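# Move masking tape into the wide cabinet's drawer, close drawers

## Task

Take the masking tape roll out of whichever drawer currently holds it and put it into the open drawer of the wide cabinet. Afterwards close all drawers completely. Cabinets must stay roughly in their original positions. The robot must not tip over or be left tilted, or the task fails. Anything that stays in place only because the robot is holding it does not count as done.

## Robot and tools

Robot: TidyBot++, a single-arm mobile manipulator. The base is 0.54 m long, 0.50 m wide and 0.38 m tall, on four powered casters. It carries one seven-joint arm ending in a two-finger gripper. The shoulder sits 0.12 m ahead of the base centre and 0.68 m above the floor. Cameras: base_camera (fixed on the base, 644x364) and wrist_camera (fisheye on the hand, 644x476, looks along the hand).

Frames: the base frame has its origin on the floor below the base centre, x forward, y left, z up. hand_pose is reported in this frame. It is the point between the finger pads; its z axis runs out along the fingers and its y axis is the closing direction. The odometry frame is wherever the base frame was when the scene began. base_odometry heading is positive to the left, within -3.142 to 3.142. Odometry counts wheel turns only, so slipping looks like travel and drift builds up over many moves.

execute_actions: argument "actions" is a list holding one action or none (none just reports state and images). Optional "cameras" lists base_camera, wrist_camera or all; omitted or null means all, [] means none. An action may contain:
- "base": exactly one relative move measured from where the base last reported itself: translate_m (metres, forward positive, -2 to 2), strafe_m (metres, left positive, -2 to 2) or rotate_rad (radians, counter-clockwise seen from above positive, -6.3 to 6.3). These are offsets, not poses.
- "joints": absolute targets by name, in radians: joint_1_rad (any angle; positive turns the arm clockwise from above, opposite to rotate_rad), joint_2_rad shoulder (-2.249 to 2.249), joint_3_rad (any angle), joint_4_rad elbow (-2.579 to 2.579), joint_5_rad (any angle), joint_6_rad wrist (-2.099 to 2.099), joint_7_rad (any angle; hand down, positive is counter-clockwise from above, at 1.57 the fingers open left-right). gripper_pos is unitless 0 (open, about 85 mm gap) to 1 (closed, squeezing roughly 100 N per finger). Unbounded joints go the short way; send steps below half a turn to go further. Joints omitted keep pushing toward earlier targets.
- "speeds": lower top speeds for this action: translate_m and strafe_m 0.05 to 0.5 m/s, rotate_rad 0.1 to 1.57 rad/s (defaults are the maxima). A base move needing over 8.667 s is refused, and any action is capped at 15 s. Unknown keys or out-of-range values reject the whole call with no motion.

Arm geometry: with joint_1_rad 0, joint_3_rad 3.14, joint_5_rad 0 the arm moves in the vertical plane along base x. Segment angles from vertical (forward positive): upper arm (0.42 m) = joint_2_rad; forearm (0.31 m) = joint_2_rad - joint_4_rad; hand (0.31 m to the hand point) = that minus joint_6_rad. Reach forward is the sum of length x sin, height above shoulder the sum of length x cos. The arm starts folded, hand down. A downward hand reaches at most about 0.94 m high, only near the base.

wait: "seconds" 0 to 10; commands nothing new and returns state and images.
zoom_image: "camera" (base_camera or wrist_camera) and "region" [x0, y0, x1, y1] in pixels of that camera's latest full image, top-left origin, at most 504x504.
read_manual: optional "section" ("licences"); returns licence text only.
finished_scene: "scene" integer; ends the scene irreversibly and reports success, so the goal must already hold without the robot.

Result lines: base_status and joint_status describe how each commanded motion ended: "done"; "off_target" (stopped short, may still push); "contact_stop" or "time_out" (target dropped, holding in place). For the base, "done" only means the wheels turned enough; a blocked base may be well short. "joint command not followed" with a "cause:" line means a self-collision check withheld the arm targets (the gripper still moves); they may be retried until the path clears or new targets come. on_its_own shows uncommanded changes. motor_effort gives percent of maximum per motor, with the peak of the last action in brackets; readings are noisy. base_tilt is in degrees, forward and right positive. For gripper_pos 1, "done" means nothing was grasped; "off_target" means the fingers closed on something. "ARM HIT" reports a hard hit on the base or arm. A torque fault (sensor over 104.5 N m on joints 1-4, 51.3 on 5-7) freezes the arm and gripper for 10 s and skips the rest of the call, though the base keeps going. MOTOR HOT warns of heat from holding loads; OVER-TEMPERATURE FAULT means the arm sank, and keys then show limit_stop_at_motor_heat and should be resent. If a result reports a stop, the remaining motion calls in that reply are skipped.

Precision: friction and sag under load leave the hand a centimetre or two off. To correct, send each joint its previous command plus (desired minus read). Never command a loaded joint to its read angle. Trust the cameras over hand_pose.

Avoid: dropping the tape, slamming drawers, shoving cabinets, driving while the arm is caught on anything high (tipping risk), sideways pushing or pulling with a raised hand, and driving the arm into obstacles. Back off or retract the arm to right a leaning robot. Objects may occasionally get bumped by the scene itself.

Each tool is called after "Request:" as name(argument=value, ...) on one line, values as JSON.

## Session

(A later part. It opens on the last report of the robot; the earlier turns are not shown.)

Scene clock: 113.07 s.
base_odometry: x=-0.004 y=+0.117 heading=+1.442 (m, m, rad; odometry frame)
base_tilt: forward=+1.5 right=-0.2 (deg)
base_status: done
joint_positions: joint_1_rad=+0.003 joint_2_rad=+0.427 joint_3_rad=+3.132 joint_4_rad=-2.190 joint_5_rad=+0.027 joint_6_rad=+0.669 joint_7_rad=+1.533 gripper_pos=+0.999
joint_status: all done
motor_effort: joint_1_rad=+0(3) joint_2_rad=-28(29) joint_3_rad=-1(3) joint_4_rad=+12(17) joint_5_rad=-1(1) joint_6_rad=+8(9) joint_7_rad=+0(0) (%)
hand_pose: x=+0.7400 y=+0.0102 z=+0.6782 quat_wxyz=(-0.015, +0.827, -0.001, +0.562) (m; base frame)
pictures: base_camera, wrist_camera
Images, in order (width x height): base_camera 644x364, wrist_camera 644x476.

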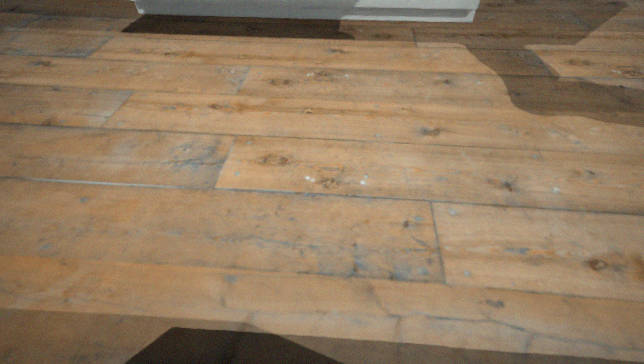

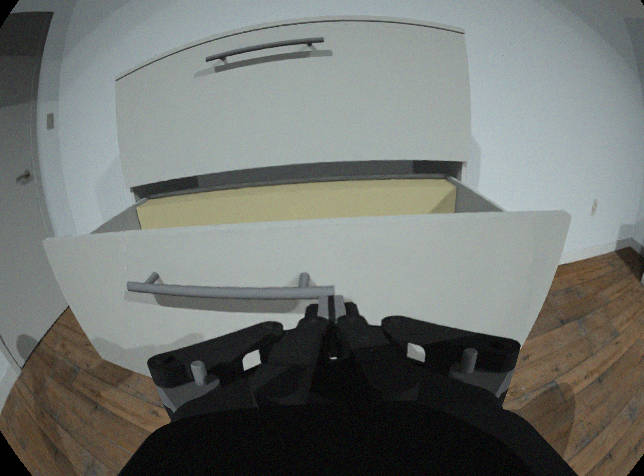

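Request:
execute_actions(actions=[{"joints":{"joint_1_rad":0.12,"joint_2_rad":0.52,"joint_4_rad":-2.28,"joint_6_rad":0.69}}], cameras=[])

Request:
execute_actions(actions=[{"base":{"translate_m":0.38},"speeds":{"translate_m":0.1}}])

Scene clock: 115.93 s.
base_odometry: x=-0.004 y=+0.117 heading=+1.442 (m, m, rad; odometry frame)
base_tilt: forward=+1.5 right=-0.2 (deg)
base_status: not commanded
joint_positions: joint_1_rad=+0.119 joint_2_rad=+0.507 joint_3_rad=+3.132 joint_4_rad=-2.276 joint_5_rad=+0.027 joint_6_rad=+0.669 joint_7_rad=+1.533 gripper_pos=+0.999
joint_status: all done
motor_effort: joint_1_rad=-1(2) joint_2_rad=-27(28) joint_3_rad=-1(2) joint_4_rad=+9(12) joint_5_rad=-1(1) joint_6_rad=+8(8) joint_7_rad=+1(0) (%)
hand_pose: x=+0.6971 y=-0.0571 z=+0.5944 quat_wxyz=(+0.014, +0.869, -0.052, +0.491) (m; base frame)
pictures: none
No camera images: the call's "cameras" was empty. Leave "cameras" out to get every camera's image.

Scene clock: 120.33 s.
base_odometry: x=+0.045 y=+0.494 heading=+1.441 (m, m, rad; odometry frame)
base_tilt: forward=+1.5 right=-0.2 (deg)
base_status: done
joint_positions: joint_1_rad=+0.119 joint_2_rad=+0.508 joint_3_rad=+3.131 joint_4_rad=-2.287 joint_5_rad=+0.027 joint_6_rad=+0.669 joint_7_rad=+1.533 gripper_pos=+0.999
joint_status: not commanded
motor_effort: joint_1_rad=+0(3) joint_2_rad=-28(28) joint_3_rad=-1(3) joint_4_rad=+9(21) joint_5_rad=-1(1) joint_6_rad=+8(12) joint_7_rad=+0(0) (%)
hand_pose: x=+0.6921 y=-0.0563 z=+0.5896 quat_wxyz=(+0.013, +0.872, -0.052, +0.486) (m; base frame)
pictures: base_camera, wrist_camera
Images, in order (width x height): base_camera 644x364, wrist_camera 644x476.

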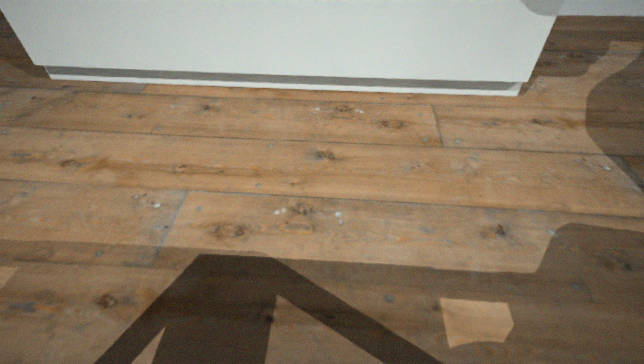

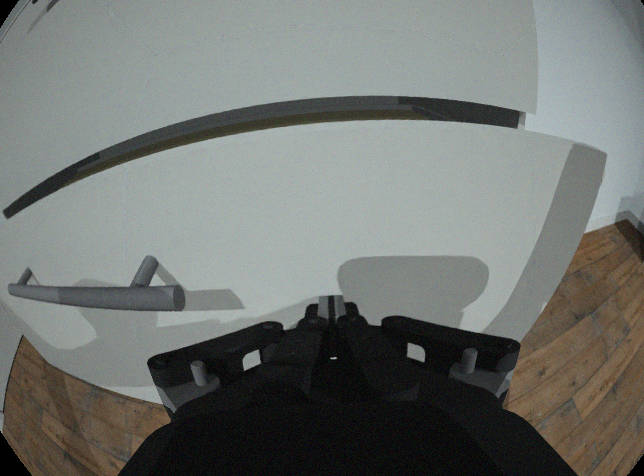

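Request:
execute_actions(actions=[{"base":{"translate_m":0.06},"speeds":{"translate_m":0.05}}], cameras=["wrist_camera"])

Scene clock: 123.30 s.
base_odometry: x=+0.053 y=+0.553 heading=+1.441 (m, m, rad; odometry frame)
base_tilt: forward=+1.5 right=-0.2 (deg)
base_status: done
joint_positions: joint_1_rad=+0.119 joint_2_rad=+0.510 joint_3_rad=+3.131 joint_4_rad=-2.297 joint_5_rad=+0.027 joint_6_rad=+0.669 joint_7_rad=+1.533 gripper_pos=+0.999
joint_status: not commanded
motor_effort: joint_1_rad=+0(2) joint_2_rad=-28(28) joint_3_rad=+0(2) joint_4_rad=+10(16) joint_5_rad=-1(0) joint_6_rad=+9(11) joint_7_rad=+0(0) (%)
hand_pose: x=+0.6874 y=-0.0557 z=+0.5848 quat_wxyz=(+0.013, +0.875, -0.053, +0.481) (m; base frame)
pictures: wrist_camera
Images, in order (width x height): wrist_camera 644x476.

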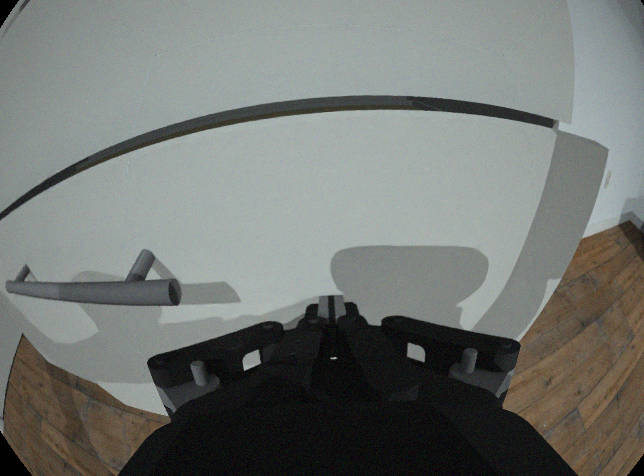

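Request:
execute_actions(actions=[{"base":{"translate_m":0.05},"speeds":{"translate_m":0.05}}], cameras=["wrist_camera"])

Scene clock: 125.83 s.
base_odometry: x=+0.059 y=+0.603 heading=+1.440 (m, m, rad; odometry frame)
base_tilt: forward=+1.5 right=-0.2 (deg)
base_status: done
joint_positions: joint_1_rad=+0.119 joint_2_rad=+0.512 joint_3_rad=+3.131 joint_4_rad=-2.299 joint_5_rad=+0.027 joint_6_rad=+0.669 joint_7_rad=+1.533 gripper_pos=+0.999
joint_status: not commanded
motor_effort: joint_1_rad=-1(2) joint_2_rad=-28(29) joint_3_rad=-1(2) joint_4_rad=+11(17) joint_5_rad=-1(1) joint_6_rad=+9(11) joint_7_rad=+0(0) (%)
hand_pose: x=+0.6864 y=-0.0557 z=+0.5833 quat_wxyz=(+0.013, +0.876, -0.053, +0.479) (m; base frame)
pictures: wrist_camera
Images, in order (width x height): wrist_camera 644x476.

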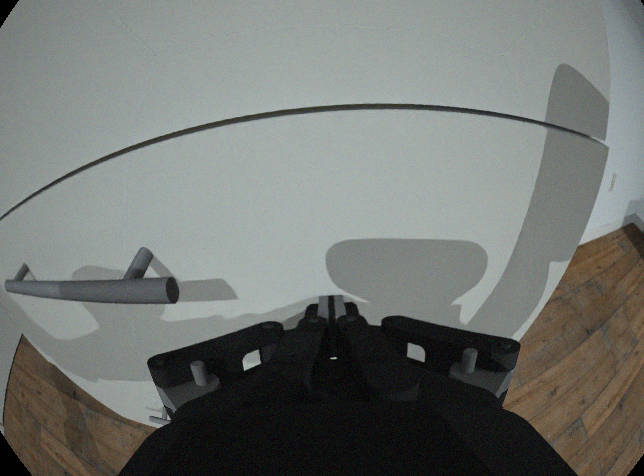

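Request:
execute_actions(actions=[{"base":{"translate_m":0.015},"speeds":{"translate_m":0.05}}], cameras=["wrist_camera"])

Request:
execute_actions(actions=[{"base":{"translate_m":-0.4}}], cameras=["wrist_camera"])

Request:
execute_actions(actions=[{"joints":{"joint_1_rad":1.5,"joint_2_rad":0.2,"joint_4_rad":-2.0,"joint_6_rad":0.3}}], cameras=["wrist_camera"])

Scene clock: 129.53 s.
base_odometry: x=+0.061 y=+0.618 heading=+1.439 (m, m, rad; odometry frame)
base_tilt: forward=+1.5 right=-0.2 (deg)
base_status: done
joint_positions: joint_1_rad=+0.119 joint_2_rad=+0.513 joint_3_rad=+3.131 joint_4_rad=-2.315 joint_5_rad=+0.027 joint_6_rad=+0.668 joint_7_rad=+1.533 gripper_pos=+0.999
joint_status: not commanded
motor_effort: joint_1_rad=-1(3) joint_2_rad=-26(30) joint_3_rad=-1(3) joint_4_rad=+15(24) joint_5_rad=+0(0) joint_6_rad=+11(15) joint_7_rad=+0(1) (%)
hand_pose: x=+0.6785 y=-0.0548 z=+0.5765 quat_wxyz=(+0.012, +0.880, -0.053, +0.471) (m; base frame)
pictures: wrist_camera
Images, in order (width x height): wrist_camera 644x476.

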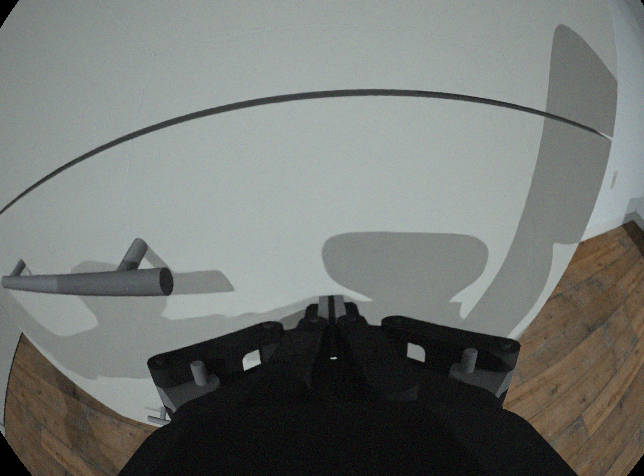

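Scene clock: 131.80 s.
base_odometry: x=+0.009 y=+0.221 heading=+1.439 (m, m, rad; odometry frame)
base_tilt: forward=+1.5 right=-0.2 (deg)
base_status: done
joint_positions: joint_1_rad=+0.120 joint_2_rad=+0.513 joint_3_rad=+3.131 joint_4_rad=-2.278 joint_5_rad=+0.027 joint_6_rad=+0.669 joint_7_rad=+1.533 gripper_pos=+0.999
joint_status: not commanded
motor_effort: joint_1_rad=+0(1) joint_2_rad=-28(30) joint_3_rad=-1(2) joint_4_rad=+9(14) joint_5_rad=-1(1) joint_6_rad=+8(10) joint_7_rad=+1(1) (%)
hand_pose: x=+0.6956 y=-0.0568 z=+0.5900 quat_wxyz=(+0.013, +0.871, -0.053, +0.488) (m; base frame)
pictures: wrist_camera
Images, in order (width x height): wrist_camera 644x476.

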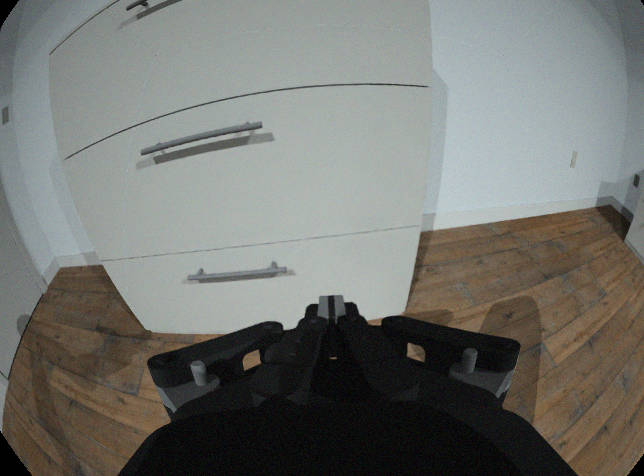

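Scene clock: 134.43 s.
base_odometry: x=+0.009 y=+0.221 heading=+1.439 (m, m, rad; odometry frame)
base_tilt: forward=+1.5 right=-0.2 (deg)
base_status: not commanded
joint_positions: joint_1_rad=+1.493 joint_2_rad=+0.223 joint_3_rad=+3.132 joint_4_rad=-2.012 joint_5_rad=+0.027 joint_6_rad=+0.327 joint_7_rad=+1.533 gripper_pos=+0.999
joint_status: all done
motor_effort: joint_1_rad=+0(2) joint_2_rad=-25(28) joint_3_rad=+0(2) joint_4_rad=+17(17) joint_5_rad=-1(1) joint_6_rad=+9(8) joint_7_rad=+0(1) (%)
hand_pose: x=+0.1779 y=-0.6314 z=+0.7952 quat_wxyz=(+0.385, +0.599, -0.554, +0.432) (m; base frame)
pictures: wrist_camera
Images, in order (width x height): wrist_camera 644x476.

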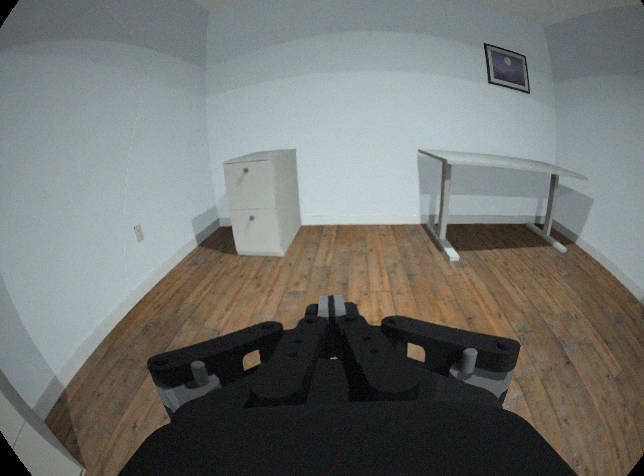

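Request:
zoom_image(camera="wrist_camera", region=[200, 130, 340, 270])

Region (200, 130, 340, 270) of wrist_camera's 644x476 image, scaled by 3.600.

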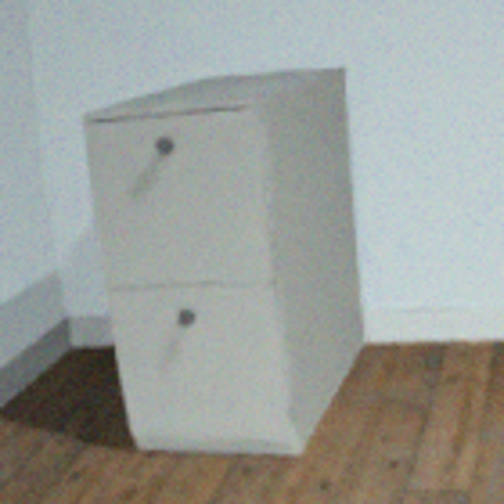

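Request:
finished_scene(scene=1)

The scene is finished: the task was done.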